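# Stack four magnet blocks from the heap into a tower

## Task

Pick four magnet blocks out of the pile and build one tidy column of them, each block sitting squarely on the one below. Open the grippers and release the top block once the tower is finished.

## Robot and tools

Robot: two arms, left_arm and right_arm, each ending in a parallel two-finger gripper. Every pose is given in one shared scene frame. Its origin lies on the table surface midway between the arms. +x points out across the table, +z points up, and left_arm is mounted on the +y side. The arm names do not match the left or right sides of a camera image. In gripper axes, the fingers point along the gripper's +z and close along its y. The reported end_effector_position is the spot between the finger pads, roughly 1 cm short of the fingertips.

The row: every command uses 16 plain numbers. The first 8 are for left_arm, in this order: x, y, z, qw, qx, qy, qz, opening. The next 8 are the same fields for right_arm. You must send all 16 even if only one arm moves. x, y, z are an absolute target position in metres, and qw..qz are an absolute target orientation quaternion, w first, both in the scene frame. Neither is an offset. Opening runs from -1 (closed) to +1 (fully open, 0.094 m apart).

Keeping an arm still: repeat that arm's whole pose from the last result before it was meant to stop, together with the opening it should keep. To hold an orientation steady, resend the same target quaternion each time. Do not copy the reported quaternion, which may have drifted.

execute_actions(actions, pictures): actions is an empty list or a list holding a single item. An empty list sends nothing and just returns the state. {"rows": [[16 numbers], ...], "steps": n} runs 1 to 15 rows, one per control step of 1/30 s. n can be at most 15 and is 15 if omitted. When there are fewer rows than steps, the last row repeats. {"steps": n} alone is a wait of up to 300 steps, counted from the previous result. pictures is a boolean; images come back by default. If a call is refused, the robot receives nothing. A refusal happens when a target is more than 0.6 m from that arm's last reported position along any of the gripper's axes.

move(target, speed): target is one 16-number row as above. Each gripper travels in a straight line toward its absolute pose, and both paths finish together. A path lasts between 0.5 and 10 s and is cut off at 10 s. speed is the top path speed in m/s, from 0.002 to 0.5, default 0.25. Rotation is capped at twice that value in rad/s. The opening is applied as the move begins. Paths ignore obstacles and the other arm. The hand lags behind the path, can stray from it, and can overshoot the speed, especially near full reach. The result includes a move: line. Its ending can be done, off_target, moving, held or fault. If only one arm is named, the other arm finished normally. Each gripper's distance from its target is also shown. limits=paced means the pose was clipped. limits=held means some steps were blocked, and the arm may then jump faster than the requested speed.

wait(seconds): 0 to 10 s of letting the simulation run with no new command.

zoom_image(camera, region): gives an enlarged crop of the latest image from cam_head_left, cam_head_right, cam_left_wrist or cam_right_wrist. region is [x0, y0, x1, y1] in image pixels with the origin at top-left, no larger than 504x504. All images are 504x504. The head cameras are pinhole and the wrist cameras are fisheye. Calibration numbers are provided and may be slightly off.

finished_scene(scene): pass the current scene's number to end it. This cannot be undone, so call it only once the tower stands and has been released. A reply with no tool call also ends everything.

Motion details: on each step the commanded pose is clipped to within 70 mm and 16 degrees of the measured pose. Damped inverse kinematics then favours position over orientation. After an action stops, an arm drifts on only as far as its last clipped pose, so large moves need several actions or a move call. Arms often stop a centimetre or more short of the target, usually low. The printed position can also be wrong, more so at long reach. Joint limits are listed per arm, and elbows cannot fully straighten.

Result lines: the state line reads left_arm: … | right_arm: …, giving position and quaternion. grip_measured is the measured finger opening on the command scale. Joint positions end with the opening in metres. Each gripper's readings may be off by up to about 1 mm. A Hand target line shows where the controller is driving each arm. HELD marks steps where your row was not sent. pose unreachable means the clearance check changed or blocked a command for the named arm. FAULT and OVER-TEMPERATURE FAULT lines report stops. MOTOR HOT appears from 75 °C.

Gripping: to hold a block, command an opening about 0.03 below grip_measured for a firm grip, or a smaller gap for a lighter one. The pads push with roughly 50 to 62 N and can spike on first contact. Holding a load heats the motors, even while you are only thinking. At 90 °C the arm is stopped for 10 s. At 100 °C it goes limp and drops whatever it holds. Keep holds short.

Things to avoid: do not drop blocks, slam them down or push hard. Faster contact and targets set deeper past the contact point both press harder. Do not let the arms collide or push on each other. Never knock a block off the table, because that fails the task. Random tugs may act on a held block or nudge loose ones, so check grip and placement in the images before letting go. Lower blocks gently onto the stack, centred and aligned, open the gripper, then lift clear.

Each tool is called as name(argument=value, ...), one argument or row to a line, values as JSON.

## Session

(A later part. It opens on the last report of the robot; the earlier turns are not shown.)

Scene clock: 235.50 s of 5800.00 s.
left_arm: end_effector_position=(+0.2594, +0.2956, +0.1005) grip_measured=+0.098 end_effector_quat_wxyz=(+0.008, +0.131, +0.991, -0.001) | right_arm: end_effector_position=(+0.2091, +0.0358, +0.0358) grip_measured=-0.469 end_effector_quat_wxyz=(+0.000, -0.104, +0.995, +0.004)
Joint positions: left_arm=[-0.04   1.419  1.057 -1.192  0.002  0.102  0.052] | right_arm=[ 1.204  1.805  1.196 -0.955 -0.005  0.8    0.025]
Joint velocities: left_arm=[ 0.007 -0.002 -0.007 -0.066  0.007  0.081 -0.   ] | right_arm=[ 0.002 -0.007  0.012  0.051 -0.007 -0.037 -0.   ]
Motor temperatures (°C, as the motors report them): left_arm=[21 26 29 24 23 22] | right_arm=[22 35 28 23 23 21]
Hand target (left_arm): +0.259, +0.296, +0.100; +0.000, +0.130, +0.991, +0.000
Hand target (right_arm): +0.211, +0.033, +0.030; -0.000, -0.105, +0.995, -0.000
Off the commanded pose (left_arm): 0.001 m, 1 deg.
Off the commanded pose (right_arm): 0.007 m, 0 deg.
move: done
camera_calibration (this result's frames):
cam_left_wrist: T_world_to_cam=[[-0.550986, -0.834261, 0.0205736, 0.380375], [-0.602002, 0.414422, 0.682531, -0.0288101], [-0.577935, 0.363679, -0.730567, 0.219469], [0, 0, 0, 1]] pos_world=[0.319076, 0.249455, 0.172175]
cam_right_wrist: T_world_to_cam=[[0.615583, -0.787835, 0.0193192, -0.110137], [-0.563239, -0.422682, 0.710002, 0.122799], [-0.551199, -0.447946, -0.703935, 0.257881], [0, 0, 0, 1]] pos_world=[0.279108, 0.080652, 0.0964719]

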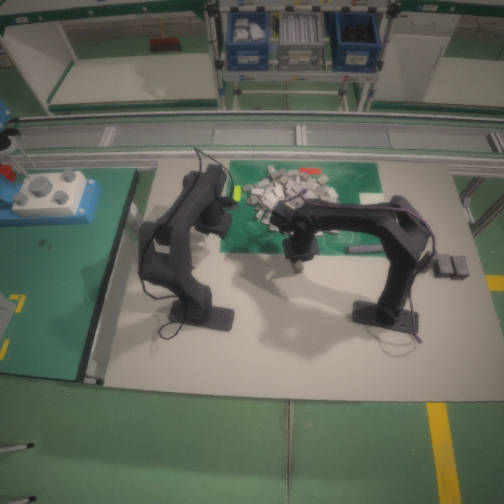

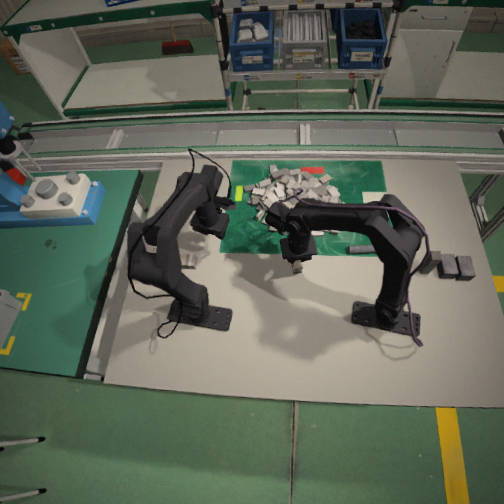

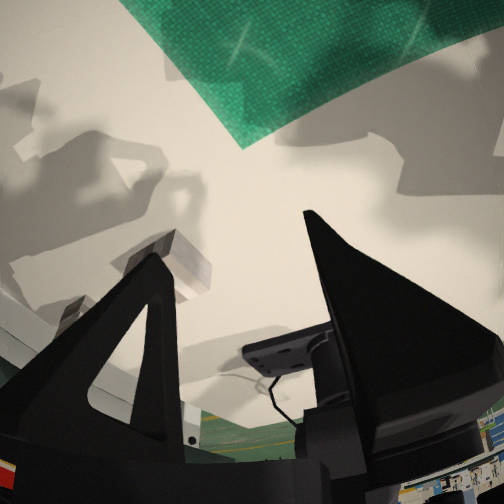

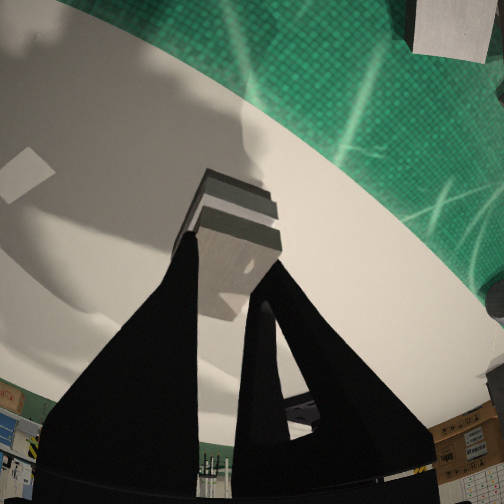

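Descending further will drift +y, which is what's needed.

move(
  target=[0.2595,0.2955,0.10,0,0.1305,0.9914,0,0.1,0.213,0.034,0.024,0,-0.1045,0.9945,0,-0.5],
  speed=0.015,
)

Scene clock: 237.60 s of 5800.00 s.
left_arm: end_effector_position=(+0.2594, +0.2956, +0.1005) grip_measured=+0.098 end_effector_quat_wxyz=(+0.008, +0.131, +0.991, -0.001) | right_arm: end_effector_position=(+0.2118, +0.0394, +0.0321) grip_measured=-0.469 end_effector_quat_wxyz=(+0.003, -0.105, +0.994, +0.008)
Joint positions: left_arm=[-0.04   1.419  1.057 -1.192  0.002  0.102  0.052] | right_arm=[ 1.203  1.818  1.196 -0.932 -0.005  0.797  0.025]
Joint velocities: left_arm=[-0.012  0.012 -0.002 -0.022 -0.051  0.007 -0.002] | right_arm=[-0.022  0.012 -0.022  0.022 -0.022 -0.022 -0.   ]
Motor temperatures (°C, as the motors report them): left_arm=[21 26 29 24 23 22] | right_arm=[22 35 28 23 23 21]
Hand target (left_arm): +0.259, +0.296, +0.100; +0.000, +0.130, +0.991, +0.000
Hand target (right_arm): +0.213, +0.034, +0.024; -0.000, -0.104, +0.995, +0.000
Off the commanded pose (left_arm): 0.001 m, 1 deg.
Off the commanded pose (right_arm): 0.010 m, 1 deg.
move: done
camera_calibration (this result's frames):
cam_left_wrist: T_world_to_cam=[[-0.550986, -0.834261, 0.0205736, 0.380375], [-0.602002, 0.414422, 0.682531, -0.0288101], [-0.577935, 0.363679, -0.730567, 0.219469], [0, 0, 0, 1]] pos_world=[0.319076, 0.249455, 0.172175]
cam_right_wrist: T_world_to_cam=[[0.616694, -0.787038, 0.0161215, -0.109073], [-0.566205, -0.429243, 0.703678, 0.129541], [-0.546901, -0.443082, -0.710336, 0.257433], [0, 0, 0, 1]] pos_world=[0.281402, 0.0838236, 0.093467]

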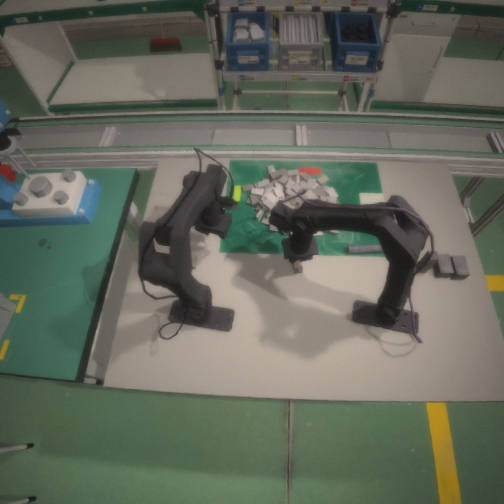

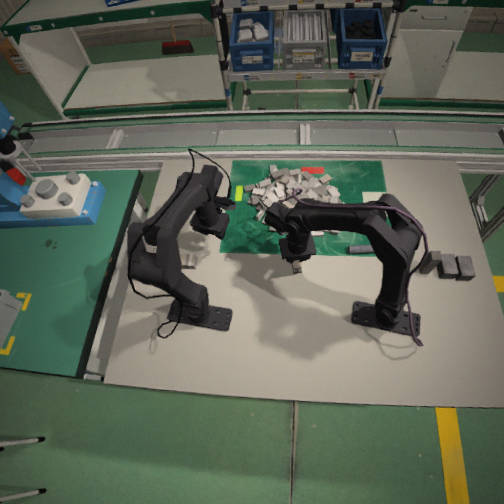

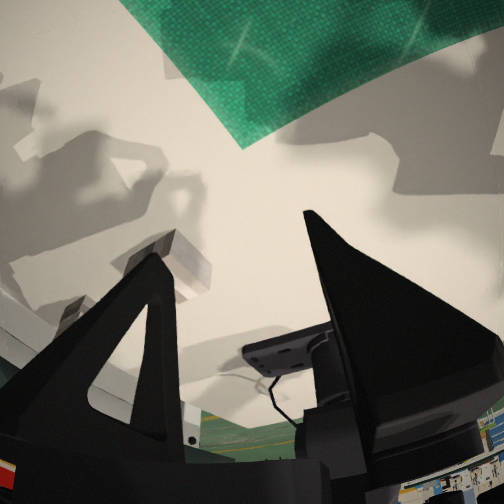

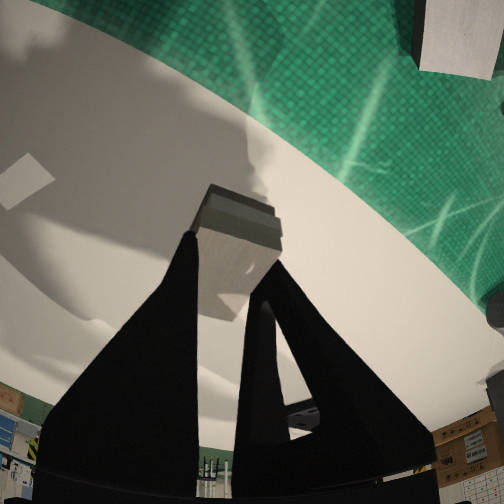

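Seated well. Release, then go look at D.

execute_actions(
  actions=[
    {"rows":[[0.2595,0.2955,0.10,0,0.1305,0.9914,0,0.1,0.213,0.036,0.030,0,-0.1045,0.9945,0,-0.2]],"steps":15},
  ],
  pictures=false,
)

move(
  target=[0.2595,0.2955,0.10,0,0.1305,0.9914,0,0.1,0.212,0.038,0.08,0,-0.1045,0.9945,0,-0.2],
  speed=0.08,
)

move(
  target=[0.2595,0.2955,0.10,0,0.1305,0.9914,0,0.1,0.27,0.03,0.085,0,0,1,0,-0.25],
  speed=0.12,
)

Scene clock: 239.97 s of 5800.00 s.
left_arm: end_effector_position=(+0.2594, +0.2956, +0.1005) grip_measured=+0.098 end_effector_quat_wxyz=(+0.008, +0.131, +0.991, -0.001) | right_arm: end_effector_position=(+0.2120, +0.0393, +0.0321) grip_measured=-0.202 end_effector_quat_wxyz=(+0.003, -0.105, +0.994, +0.008)
Joint positions: left_arm=[-0.04   1.419  1.057 -1.192  0.002  0.102  0.052] | right_arm=[ 1.202  1.818  1.196 -0.932 -0.005  0.797  0.038]
Joint velocities: left_arm=[-0.012  0.007  0.002 -0.066  0.037  0.022  0.   ] | right_arm=[ 0.012  0.002 -0.022 -0.037  0.037 -0.095  0.   ]
Motor temperatures (°C, as the motors report them): left_arm=[21 26 29 24 23 22] | right_arm=[22 35 28 23 23 21]
Hand target (left_arm): +0.259, +0.296, +0.100; +0.000, +0.130, +0.991, +0.000
Hand target (right_arm): +0.213, +0.036, +0.030; -0.000, -0.105, +0.995, +0.000
Off the commanded pose (left_arm): 0.001 m, 1 deg.
Off the commanded pose (right_arm): 0.004 m, 1 deg.
Steps of this call (steps 1 to 56: nothing new was sent; steps 57 to 71: all 15 steps of this action). Readings (end_effector_position):
57: left_arm (+0.2594, +0.2956, +0.1005) | right_arm (+0.2120, +0.0393, +0.0321)
58: left_arm (+0.2594, +0.2956, +0.1005) | right_arm (+0.2120, +0.0393, +0.0321)
60: left_arm (+0.2594, +0.2956, +0.1005) | right_arm (+0.2120, +0.0393, +0.0321)
64: left_arm (+0.2594, +0.2956, +0.1005) | right_arm (+0.2120, +0.0393, +0.0321)
71: the state above

Scene clock: 241.33 s of 5800.00 s.
left_arm: end_effector_position=(+0.2594, +0.2956, +0.1005) grip_measured=+0.098 end_effector_quat_wxyz=(+0.008, +0.131, +0.991, -0.001) | right_arm: end_effector_position=(+0.2112, +0.0380, +0.0719) grip_measured=-0.202 end_effector_quat_wxyz=(-0.005, -0.105, +0.994, -0.002)
Joint positions: left_arm=[-0.04   1.419  1.057 -1.192  0.002  0.102  0.052] | right_arm=[ 1.202  1.791  1.327 -1.117 -0.005  0.797  0.038]
Joint velocities: left_arm=[-0.017  0.017  0.012  0.037  0.022 -0.022 -0.001] | right_arm=[-0.007  0.007  0.007 -0.022 -0.081 -0.022  0.001]
Motor temperatures (°C, as the motors report them): left_arm=[21 26 29 24 23 22] | right_arm=[22 35 28 23 23 21]
Hand target (left_arm): +0.259, +0.296, +0.100; +0.000, +0.130, +0.991, +0.000
Hand target (right_arm): +0.212, +0.038, +0.080; -0.000, -0.104, +0.995, +0.000
Off the commanded pose (left_arm): 0.001 m, 1 deg.
Off the commanded pose (right_arm): 0.008 m, 1 deg.
move: done
camera_calibration (this result's frames):
cam_left_wrist: T_world_to_cam=[[-0.550986, -0.834261, 0.0205736, 0.380375], [-0.602002, 0.414422, 0.682531, -0.0288101], [-0.577935, 0.363679, -0.730567, 0.219469], [0, 0, 0, 1]] pos_world=[0.319076, 0.249455, 0.172175]
cam_right_wrist: T_world_to_cam=[[0.616672, -0.786832, 0.024715, -0.111067], [-0.55665, -0.41364, 0.720446, 0.0967708], [-0.556647, -0.458037, -0.69307, 0.286176], [0, 0, 0, 1]] pos_world=[0.281658, 0.0837166, 0.131367]

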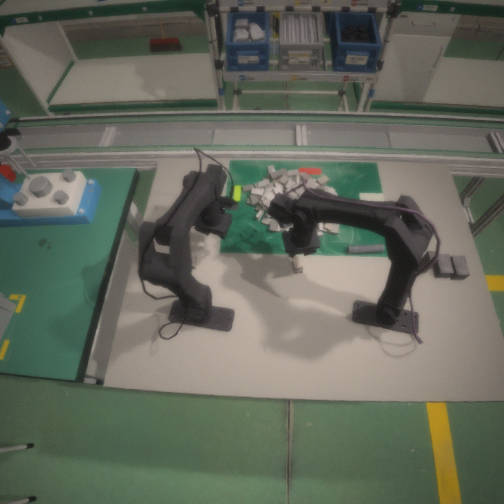

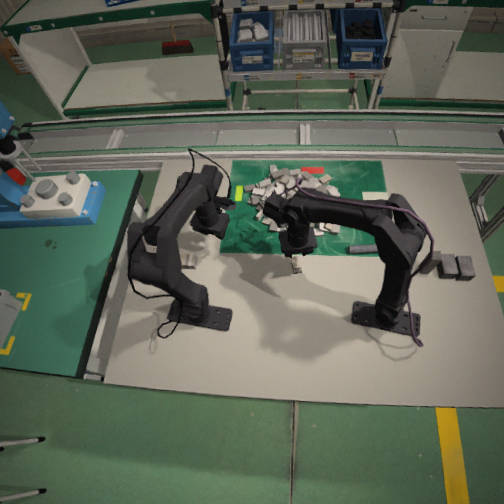

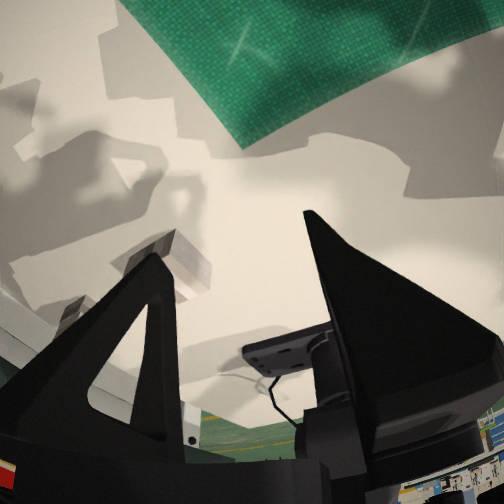

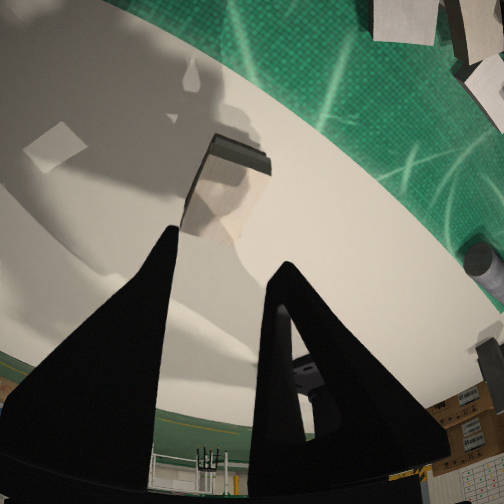

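Scene clock: 242.63 s of 5800.00 s.
left_arm: end_effector_position=(+0.2594, +0.2956, +0.1005) grip_measured=+0.098 end_effector_quat_wxyz=(+0.008, +0.131, +0.991, -0.001) | right_arm: end_effector_position=(+0.2683, +0.0322, +0.0845) grip_measured=-0.248 end_effector_quat_wxyz=(+0.003, -0.006, +1.000, +0.007)
Joint positions: left_arm=[-0.04   1.419  1.057 -1.192  0.002  0.102  0.052] | right_arm=[ 1.055  1.867  1.475 -1.163 -0.005  0.848  0.035]
Joint velocities: left_arm=[-0.007 -0.002  0.002 -0.037  0.007 -0.037  0.   ] | right_arm=[-0.002 -0.002 -0.007 -0.037 -0.022 -0.022  0.   ]
Motor temperatures (°C, as the motors report them): left_arm=[21 26 29 24 23 22] | right_arm=[22 35 28 23 23 21]
Hand target (left_arm): +0.259, +0.296, +0.100; +0.000, +0.130, +0.991, +0.000
Hand target (right_arm): +0.270, +0.031, +0.085; -0.001, +0.000, +1.000, +0.001
Off the commanded pose (left_arm): 0.001 m, 1 deg.
Off the commanded pose (right_arm): 0.003 m, 1 deg.
move: done
camera_calibration (this result's frames):
cam_left_wrist: T_world_to_cam=[[-0.550986, -0.834261, 0.0205736, 0.380375], [-0.602002, 0.414422, 0.682531, -0.0288101], [-0.577935, 0.363679, -0.730567, 0.219469], [0, 0, 0, 1]] pos_world=[0.319076, 0.249455, 0.172175]
cam_right_wrist: T_world_to_cam=[[0.448844, -0.893471, 0.01574, -0.101956], [-0.639032, -0.308612, 0.704554, 0.137191], [-0.624641, -0.326293, -0.709476, 0.339359], [0, 0, 0, 1]] pos_world=[0.345409, 0.0619747, 0.145713]

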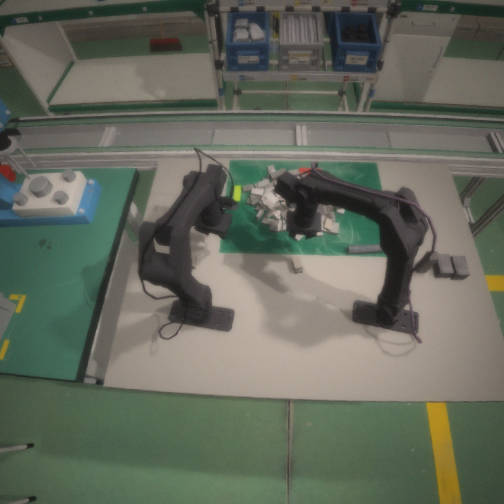

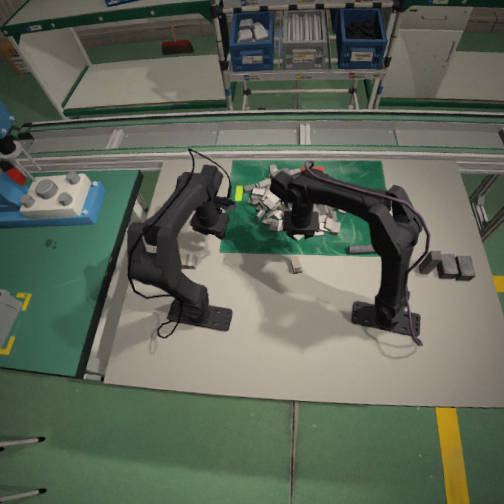

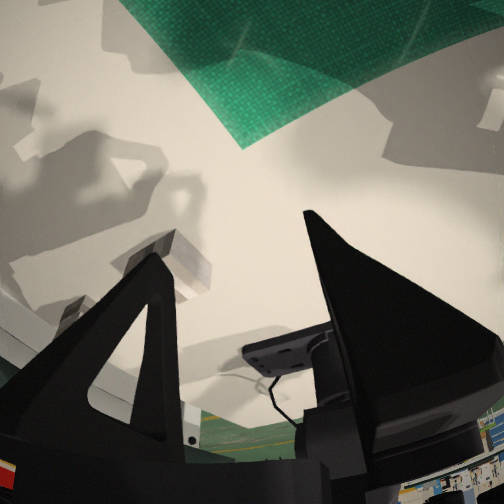

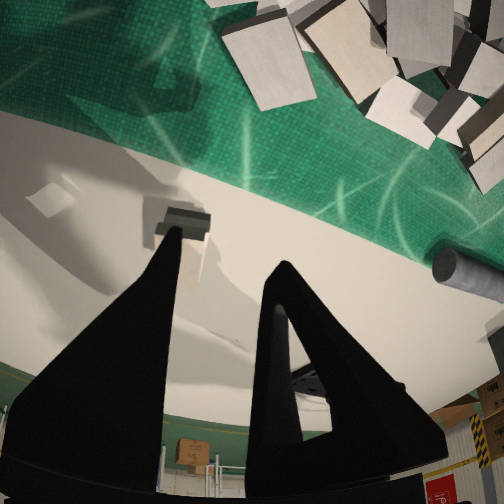

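move(
  target=[0.2595,0.2955,0.10,0,0.1305,0.9914,0,0.1,0.291,0.0,0.035,0,-0.4067,0.9135,0,-0.28],
  speed=0.2,
)

move(
  target=[0.2595,0.2955,0.10,0,0.1305,0.9914,0,0.1,0.291,-0.002,0.007,0,-0.4067,0.9135,0,-0.28],
  speed=0.04,
)

Scene clock: 250.27 s of 5800.00 s.
left_arm: end_effector_position=(+0.2594, +0.2956, +0.1005) grip_measured=+0.098 end_effector_quat_wxyz=(+0.008, +0.131, +0.991, -0.001) | right_arm: end_effector_position=(+0.2912, +0.0046, +0.0437) grip_measured=-0.278 end_effector_quat_wxyz=(+0.007, -0.405, +0.914, +0.005)
Joint positions: left_arm=[-0.04   1.419  1.057 -1.192  0.002  0.102  0.052] | right_arm=[ 0.953  1.885  1.332 -1.    -0.005 -0.077  0.034]
Joint velocities: left_arm=[ 0.002 -0.007  0.012  0.037 -0.051  0.037 -0.   ] | right_arm=[ 0.002 -0.012  0.012  0.037 -0.007 -0.081 -0.001]
Motor temperatures (°C, as the motors report them): left_arm=[21 26 29 24 23 22] | right_arm=[22 34 28 23 23 21]
Hand target (left_arm): +0.259, +0.296, +0.100; +0.000, +0.130, +0.991, +0.000
Hand target (right_arm): +0.290, +0.000, +0.035; -0.001, -0.407, +0.914, +0.001
Off the commanded pose (left_arm): 0.001 m, 1 deg.
Off the commanded pose (right_arm): 0.010 m, 1 deg.
After step 90, 2.03 s passed at rest.
move: done
camera_calibration (this result's frames):
cam_left_wrist: T_world_to_cam=[[-0.550986, -0.834261, 0.0205736, 0.380375], [-0.602002, 0.414422, 0.682531, -0.0288101], [-0.577935, 0.363679, -0.730567, 0.219469], [0, 0, 0, 1]] pos_world=[0.319076, 0.249455, 0.172175]
cam_right_wrist: T_world_to_cam=[[0.959969, -0.27841, 0.0307674, -0.288493], [-0.219395, -0.679068, 0.700523, 0.05173], [-0.17414, -0.679231, -0.712966, 0.186352], [0, 0, 0, 1]] pos_world=[0.320745, 0.081385, 0.105501]

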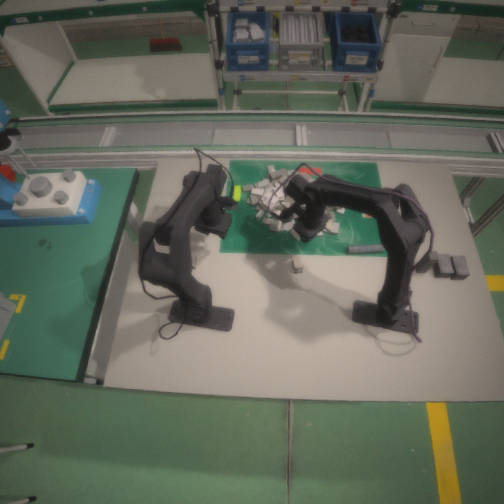

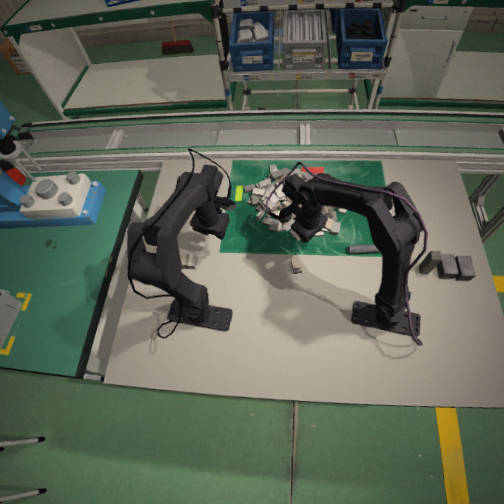

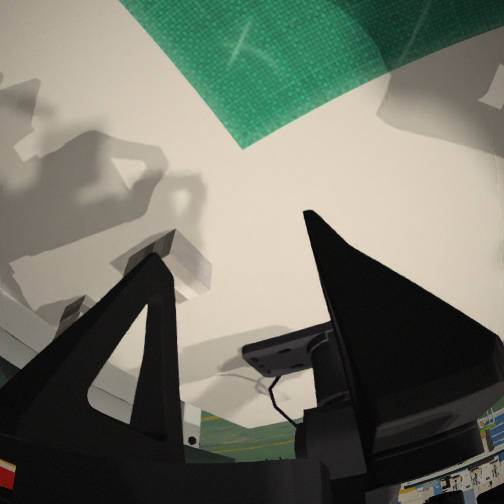

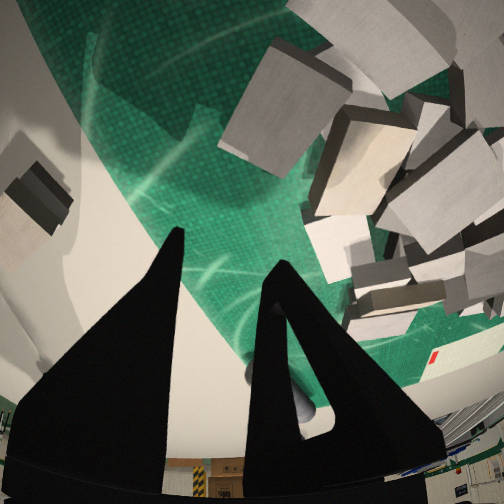

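Scene clock: 251.60 s of 5800.00 s.
left_arm: end_effector_position=(+0.2594, +0.2956, +0.1005) grip_measured=+0.098 end_effector_quat_wxyz=(+0.008, +0.131, +0.991, -0.001) | right_arm: end_effector_position=(+0.2911, +0.0027, +0.0153) grip_measured=-0.278 end_effector_quat_wxyz=(+0.007, -0.407, +0.913, +0.005)
Joint positions: left_arm=[-0.04   1.419  1.057 -1.192  0.002  0.102  0.052] | right_arm=[ 0.949  1.92   1.259 -0.894 -0.005 -0.084  0.034]
Joint velocities: left_arm=[-0.007  0.007  0.012  0.022  0.066  0.081  0.001] | right_arm=[ 0.002 -0.002  0.022  0.007 -0.037 -0.11   0.   ]
Motor temperatures (°C, as the motors report them): left_arm=[21 26 29 24 23 22] | right_arm=[22 34 28 23 23 21]
Hand target (left_arm): +0.259, +0.296, +0.100; +0.000, +0.130, +0.991, +0.000
Hand target (right_arm): +0.291, -0.002, +0.007; +0.000, -0.407, +0.914, +0.000
Off the commanded pose (left_arm): 0.001 m, 1 deg.
Off the commanded pose (right_arm): 0.010 m, 1 deg.
move: done
camera_calibration (this result's frames):
cam_left_wrist: T_world_to_cam=[[-0.550986, -0.834261, 0.0205736, 0.380375], [-0.602002, 0.414422, 0.682531, -0.0288101], [-0.577935, 0.363679, -0.730567, 0.219469], [0, 0, 0, 1]] pos_world=[0.319076, 0.249455, 0.172175]
cam_right_wrist: T_world_to_cam=[[0.960845, -0.275447, 0.0301066, -0.288308], [-0.216618, -0.678956, 0.701495, 0.0695132], [-0.172783, -0.68055, -0.712038, 0.164371], [0, 0, 0, 1]] pos_world=[0.320478, 0.0796457, 0.0769555]

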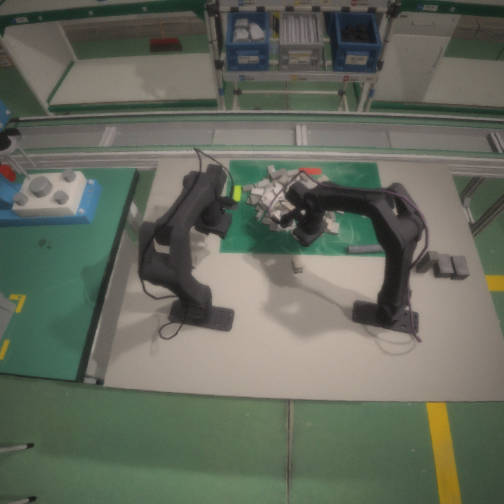

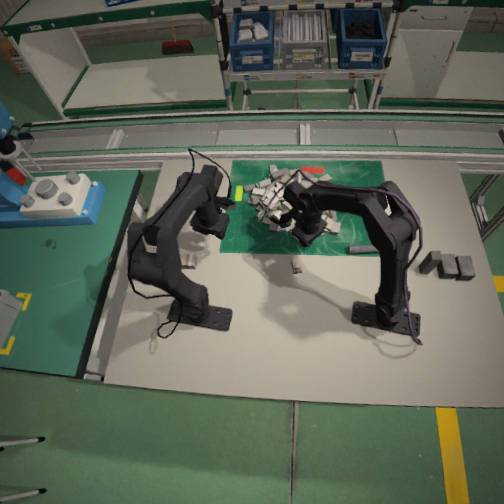

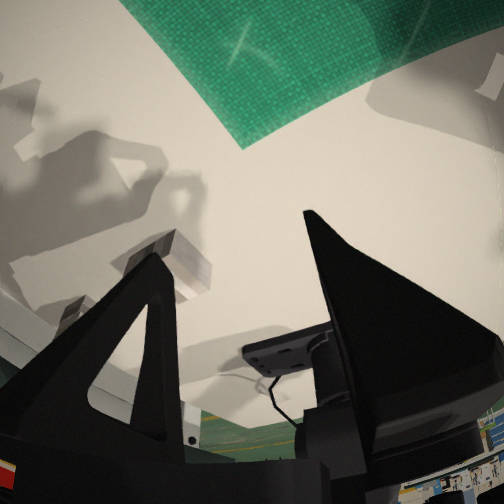

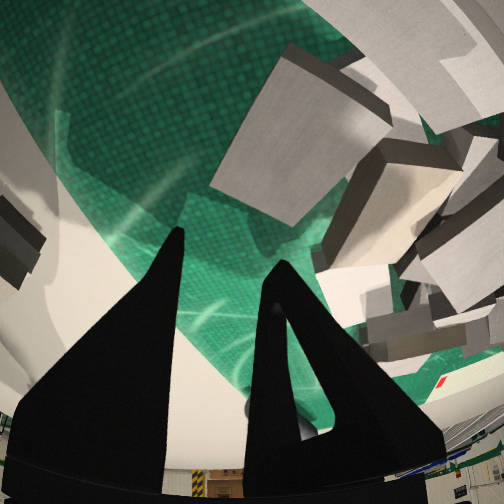

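move(
  target=[0.2595,0.2955,0.10,0,0.1305,0.9914,0,0.1,0.318,0.028,0.008,0,-0.4067,0.9135,0,-0.28],
  speed=0.04,
)

Scene clock: 254.43 s of 5800.00 s.
left_arm: end_effector_position=(+0.2594, +0.2956, +0.1005) grip_measured=+0.098 end_effector_quat_wxyz=(+0.008, +0.131, +0.991, -0.001) | right_arm: end_effector_position=(+0.3101, +0.0262, +0.0087) grip_measured=-0.279 end_effector_quat_wxyz=(-0.007, -0.409, +0.912, +0.006)
Joint positions: left_arm=[-0.04   1.419  1.057 -1.192  0.002  0.102  0.052] | right_arm=[ 0.954  2.056  1.429 -0.953 -0.017 -0.084  0.034]
Joint velocities: left_arm=[-0.007  0.012  0.002  0.037 -0.007  0.037  0.   ] | right_arm=[ 0.007 -0.002 -0.007 -0.007  0.007 -0.037 -0.   ]
Motor temperatures (°C, as the motors report them): left_arm=[21 26 29 24 23 22] | right_arm=[22 35 28 23 23 21]
Hand target (left_arm): +0.259, +0.296, +0.100; +0.000, +0.130, +0.991, +0.000
Hand target (right_arm): +0.318, +0.028, +0.008; +0.000, -0.407, +0.914, +0.000
Off the commanded pose (left_arm): 0.001 m, 1 deg.
Off the commanded pose (right_arm): 0.008 m, 1 deg.
move: done
camera_calibration (this result's frames):
cam_left_wrist: T_world_to_cam=[[-0.550986, -0.834261, 0.0205736, 0.380375], [-0.602002, 0.414422, 0.682531, -0.0288101], [-0.577935, 0.363679, -0.730567, 0.219469], [0, 0, 0, 1]] pos_world=[0.319076, 0.249455, 0.172175]
cam_right_wrist: T_world_to_cam=[[0.962905, -0.269744, 0.00725258, -0.300513], [-0.194231, -0.674187, 0.712563, 0.0870197], [-0.18732, -0.687539, -0.70157, 0.183598], [0, 0, 0, 1]] pos_world=[0.340659, 0.103837, 0.0689792]

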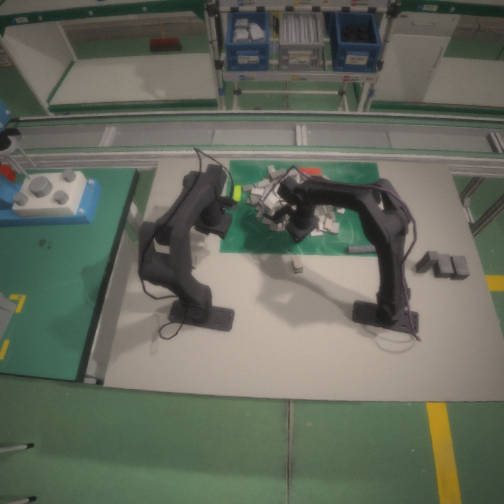

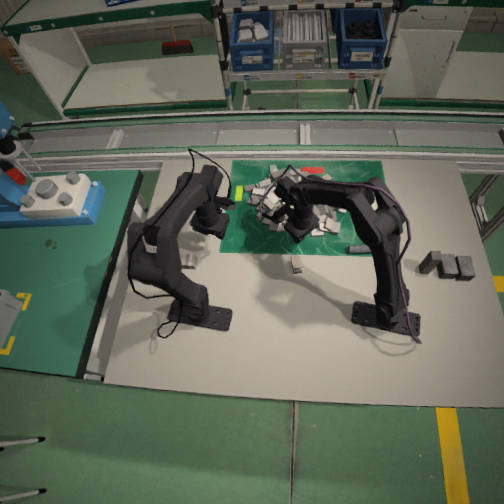

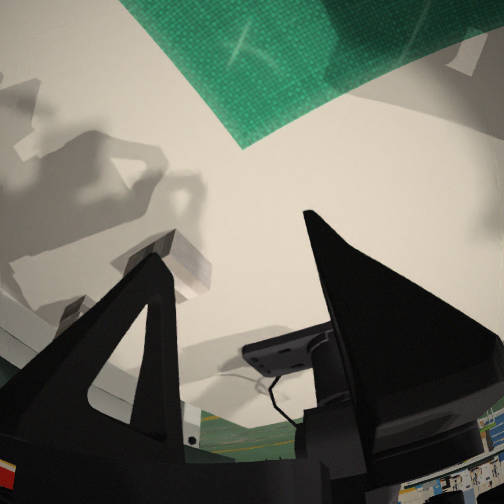

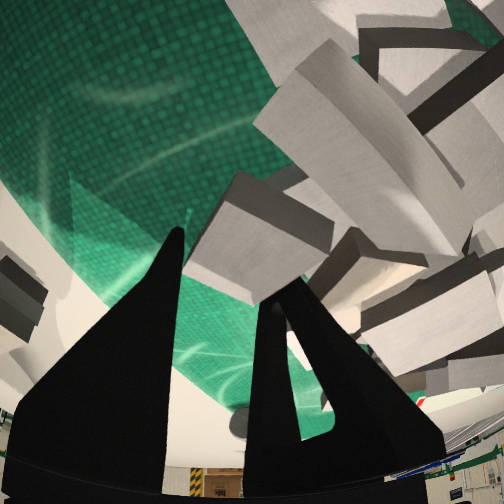

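move(
  target=[0.2595,0.2955,0.10,0,0.1305,0.9914,0,0.1,0.305,0.008,0.016,0,-0.4067,0.9135,0,-0.28],
  speed=0.04,
)

Scene clock: 256.57 s of 5800.00 s.
left_arm: end_effector_position=(+0.2594, +0.2956, +0.1005) grip_measured=+0.098 end_effector_quat_wxyz=(+0.008, +0.131, +0.991, -0.001) | right_arm: end_effector_position=(+0.3031, +0.0127, +0.0155) grip_measured=-0.279 end_effector_quat_wxyz=(-0.006, -0.407, +0.914, +0.004)
Joint positions: left_arm=[-0.04   1.419  1.057 -1.192  0.002  0.102  0.052] | right_arm=[ 0.943  1.995  1.368 -0.952 -0.012 -0.09   0.034]
Joint velocities: left_arm=[-0.002  0.002 -0.007  0.022  0.081 -0.051 -0.001] | right_arm=[ 0.007  0.002 -0.002 -0.11   0.037 -0.007 -0.001]
Motor temperatures (°C, as the motors report them): left_arm=[21 26 29 24 23 22] | right_arm=[22 35 28 23 23 21]
Hand target (left_arm): +0.259, +0.296, +0.100; +0.000, +0.130, +0.991, +0.000
Hand target (right_arm): +0.305, +0.008, +0.016; -0.001, -0.407, +0.914, +0.000
Off the commanded pose (left_arm): 0.001 m, 1 deg.
Off the commanded pose (right_arm): 0.005 m, 1 deg.
move: done
camera_calibration (this result's frames):
cam_left_wrist: T_world_to_cam=[[-0.550986, -0.834261, 0.0205736, 0.380375], [-0.602002, 0.414422, 0.682531, -0.0288101], [-0.577935, 0.363679, -0.730567, 0.219469], [0, 0, 0, 1]] pos_world=[0.319076, 0.249455, 0.172175]
cam_right_wrist: T_world_to_cam=[[0.961325, -0.275175, 0.0115011, -0.297017], [-0.200488, -0.670552, 0.714259, 0.0735383], [-0.188834, -0.688941, -0.699787, 0.178223], [0, 0, 0, 1]] pos_world=[0.333928, 0.0903643, 0.0756086]

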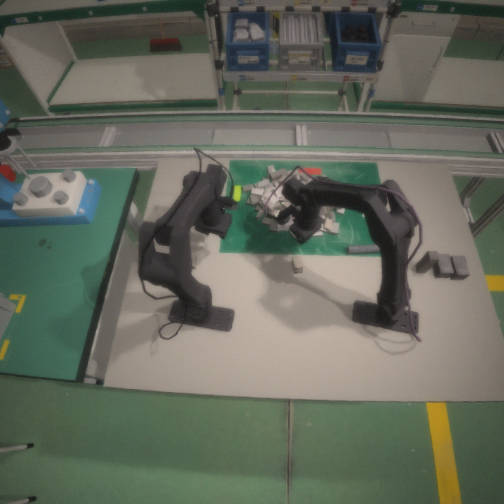

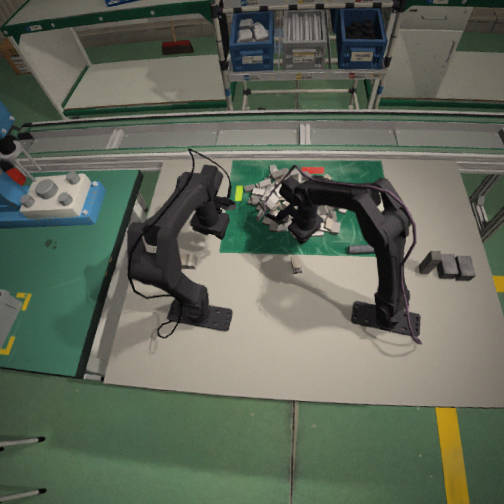

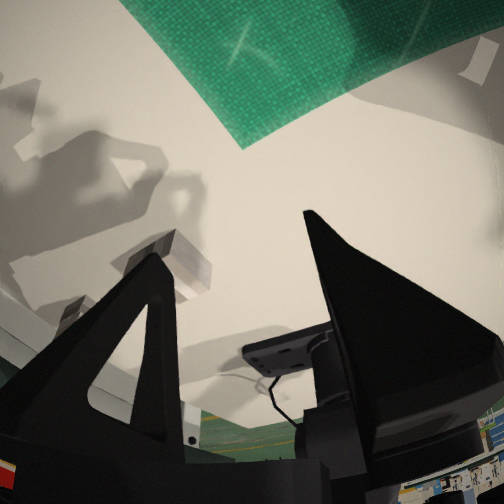

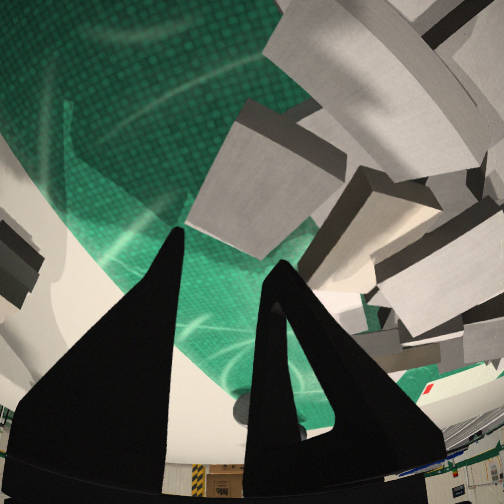

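move(
  target=[0.2595,0.2955,0.10,0,0.1305,0.9914,0,0.1,0.322,0.024,0.013,0,-0.4067,0.9135,0,-0.28],
  speed=0.04,
)

Scene clock: 258.57 s of 5800.00 s.
left_arm: end_effector_position=(+0.2594, +0.2956, +0.1005) grip_measured=+0.098 end_effector_quat_wxyz=(+0.008, +0.131, +0.991, -0.001) | right_arm: end_effector_position=(+0.3083, +0.0208, +0.0141) grip_measured=-0.279 end_effector_quat_wxyz=(-0.018, -0.407, +0.913, +0.007)
Joint positions: left_arm=[-0.04   1.419  1.057 -1.192  0.002  0.102  0.052] | right_arm=[ 0.943  2.048  1.44  -0.991 -0.025 -0.09   0.034]
Joint velocities: left_arm=[ 0.007 -0.002 -0.007 -0.037  0.007 -0.037 -0.001] | right_arm=[ 0.007  0.012  0.017  0.051 -0.022 -0.037 -0.001]
Motor temperatures (°C, as the motors report them): left_arm=[21 26 29 24 23 22] | right_arm=[22 35 28 23 23 21]
Hand target (left_arm): +0.259, +0.296, +0.100; +0.000, +0.130, +0.991, +0.000
Hand target (right_arm): +0.322, +0.024, +0.013; +0.000, -0.406, +0.914, +0.000
Off the commanded pose (left_arm): 0.001 m, 1 deg.
Off the commanded pose (right_arm): 0.014 m, 2 deg.
move: off_target (right_arm)
camera_calibration (this result's frames):
cam_left_wrist: T_world_to_cam=[[-0.550986, -0.834261, 0.0205736, 0.380375], [-0.602002, 0.414422, 0.682531, -0.0288101], [-0.577935, 0.363679, -0.730567, 0.219469], [0, 0, 0, 1]] pos_world=[0.319076, 0.249455, 0.172175]
cam_right_wrist: T_world_to_cam=[[0.961377, -0.275046, -0.0101924, -0.299471], [-0.183444, -0.667926, 0.721265, 0.0755593], [-0.205189, -0.691537, -0.692585, 0.188756], [0, 0, 0, 1]] pos_world=[0.340496, 0.0986313, 0.0731789]

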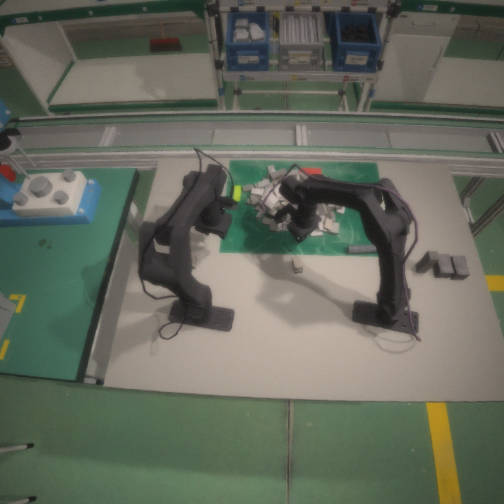

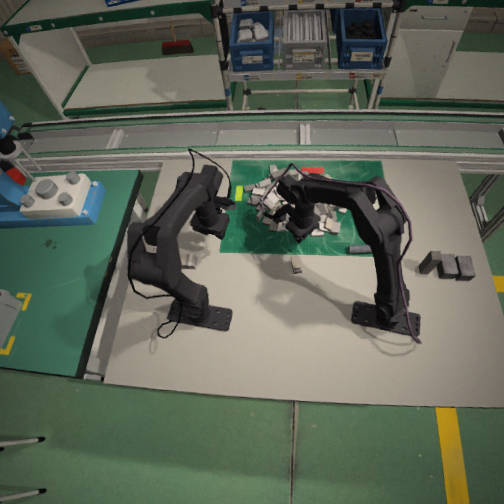

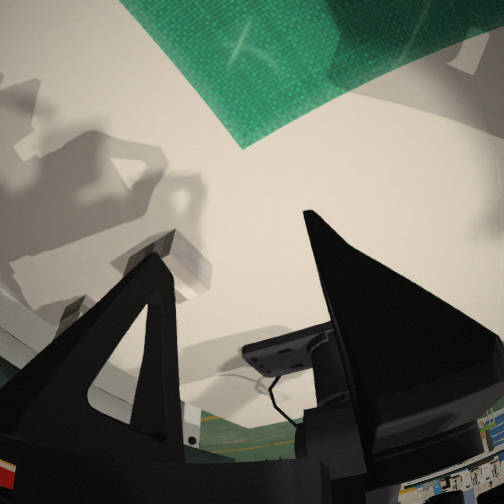

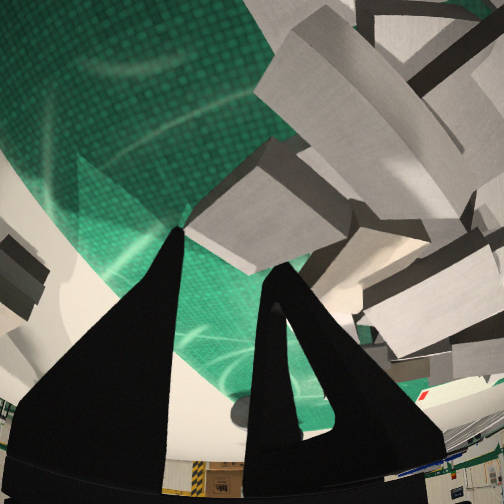

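move(
  target=[0.2595,0.2955,0.10,0,0.1305,0.9914,0,0.1,0.29,0.0,0.07,0,-0.4067,0.9135,0,-0.36],
  speed=0.08,
)

Scene clock: 262.53 s of 5800.00 s.
left_arm: end_effector_position=(+0.2594, +0.2956, +0.1005) grip_measured=+0.098 end_effector_quat_wxyz=(+0.008, +0.131, +0.991, -0.001) | right_arm: end_effector_position=(+0.2981, +0.0070, +0.0709) grip_measured=-0.358 end_effector_quat_wxyz=(+0.011, -0.407, +0.913, +0.008)
Joint positions: left_arm=[-0.04   1.419  1.057 -1.192  0.002  0.102  0.052] | right_arm=[ 0.943  1.875  1.43  -1.1   -0.007 -0.09   0.03 ]
Joint velocities: left_arm=[ 0.002 -0.007 -0.002 -0.022  0.037  0.037  0.001] | right_arm=[-0.002 -0.002 -0.017 -0.081 -0.037 -0.066  0.   ]
Motor temperatures (°C, as the motors report them): left_arm=[21 26 29 24 23 22] | right_arm=[22 35 29 23 23 21]
Hand target (left_arm): +0.259, +0.296, +0.100; +0.000, +0.130, +0.991, +0.000
Hand target (right_arm): +0.291, +0.000, +0.070; -0.000, -0.407, +0.914, -0.000
Off the commanded pose (left_arm): 0.001 m, 1 deg.
Off the commanded pose (right_arm): 0.011 m, 2 deg.
move: off_target (right_arm)
camera_calibration (this result's frames):
cam_left_wrist: T_world_to_cam=[[-0.550986, -0.834261, 0.0205736, 0.380375], [-0.602002, 0.414422, 0.682531, -0.0288101], [-0.577935, 0.363679, -0.730567, 0.219469], [0, 0, 0, 1]] pos_world=[0.319076, 0.249455, 0.172175]
cam_right_wrist: T_world_to_cam=[[0.96078, -0.275309, 0.0332567, -0.295738], [-0.220389, -0.685266, 0.694146, 0.0366304], [-0.168315, -0.674251, -0.719066, 0.207197], [0, 0, 0, 1]] pos_world=[0.327087, 0.0833848, 0.133397]

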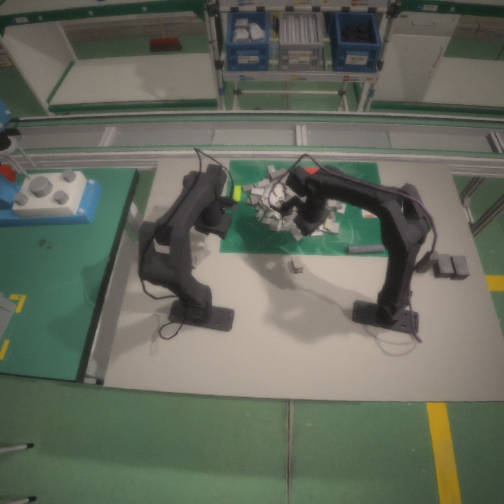

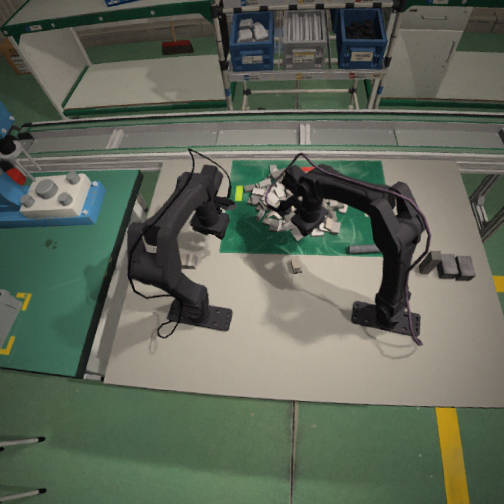

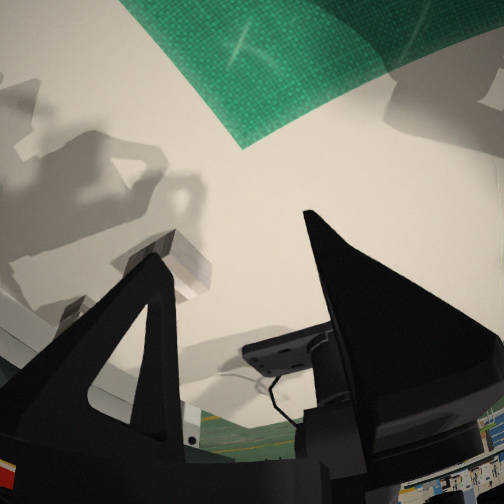

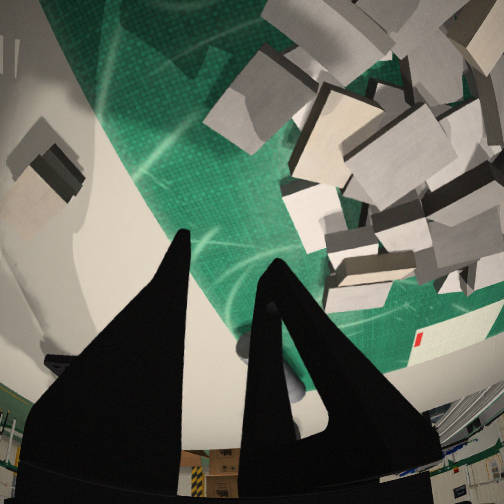

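move(
  target=[0.2595,0.2955,0.10,0,0.1305,0.9914,0,0.1,0.283,0.009,0.007,0,-0.2924,0.9563,0,-0.34],
  speed=0.06,
)

Scene clock: 268.17 s of 5800.00 s.
left_arm: end_effector_position=(+0.2594, +0.2956, +0.1005) grip_measured=+0.098 end_effector_quat_wxyz=(+0.008, +0.131, +0.991, -0.001) | right_arm: end_effector_position=(+0.2858, +0.0097, +0.0155) grip_measured=-0.342 end_effector_quat_wxyz=(+0.005, -0.294, +0.956, +0.007)
Joint positions: left_arm=[-0.04   1.419  1.057 -1.192  0.002  0.102  0.052] | right_arm=[ 0.973  1.924  1.266 -0.897 -0.007  0.182  0.031]
Joint velocities: left_arm=[-0.007 -0.012 -0.007  0.022 -0.081 -0.007 -0.001] | right_arm=[-0.002 -0.012 -0.017  0.037  0.007  0.037 -0.   ]
Motor temperatures (°C, as the motors report them): left_arm=[21 26 29 24 23 22] | right_arm=[22 36 28 23 23 21]
Hand target (left_arm): +0.259, +0.296, +0.100; +0.000, +0.130, +0.991, +0.000
Hand target (right_arm): +0.282, +0.008, +0.008; +0.000, -0.293, +0.956, -0.000
Off the commanded pose (left_arm): 0.001 m, 1 deg.
Off the commanded pose (right_arm): 0.009 m, 1 deg.
After step 90, 0.23 s passed at rest.
move: done
camera_calibration (this result's frames):
cam_left_wrist: T_world_to_cam=[[-0.550986, -0.834261, 0.0205736, 0.380375], [-0.602002, 0.414422, 0.682531, -0.0288101], [-0.577935, 0.363679, -0.730567, 0.219469], [0, 0, 0, 1]] pos_world=[0.319076, 0.249455, 0.172175]
cam_right_wrist: T_world_to_cam=[[0.867097, -0.497594, 0.0232973, -0.252274], [-0.368872, -0.609951, 0.701351, 0.115819], [-0.334778, -0.616733, -0.712435, 0.214087], [0, 0, 0, 1]] pos_world=[0.33314, 0.0771488, 0.0771709]

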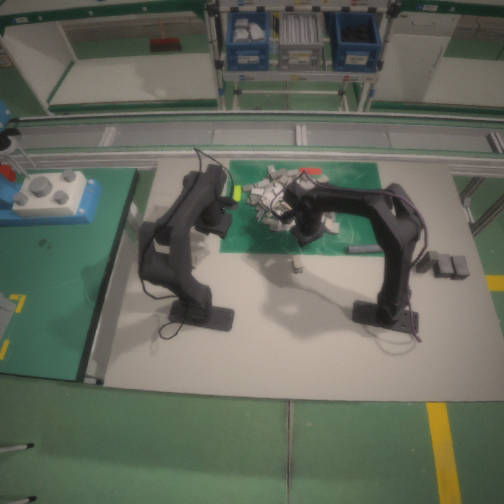

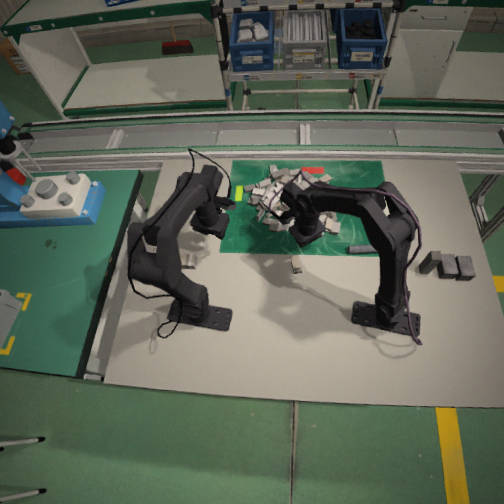

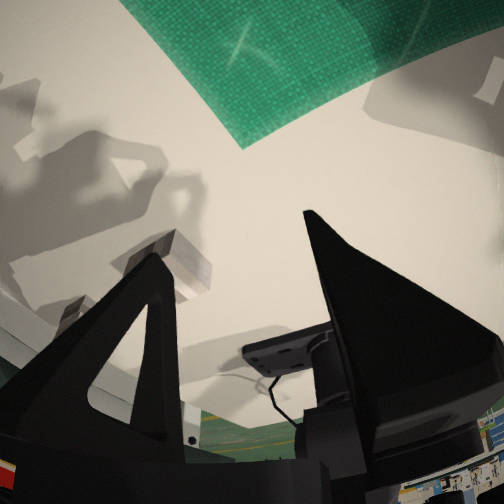

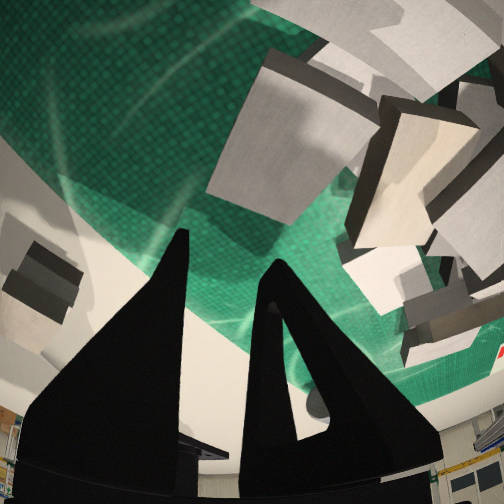

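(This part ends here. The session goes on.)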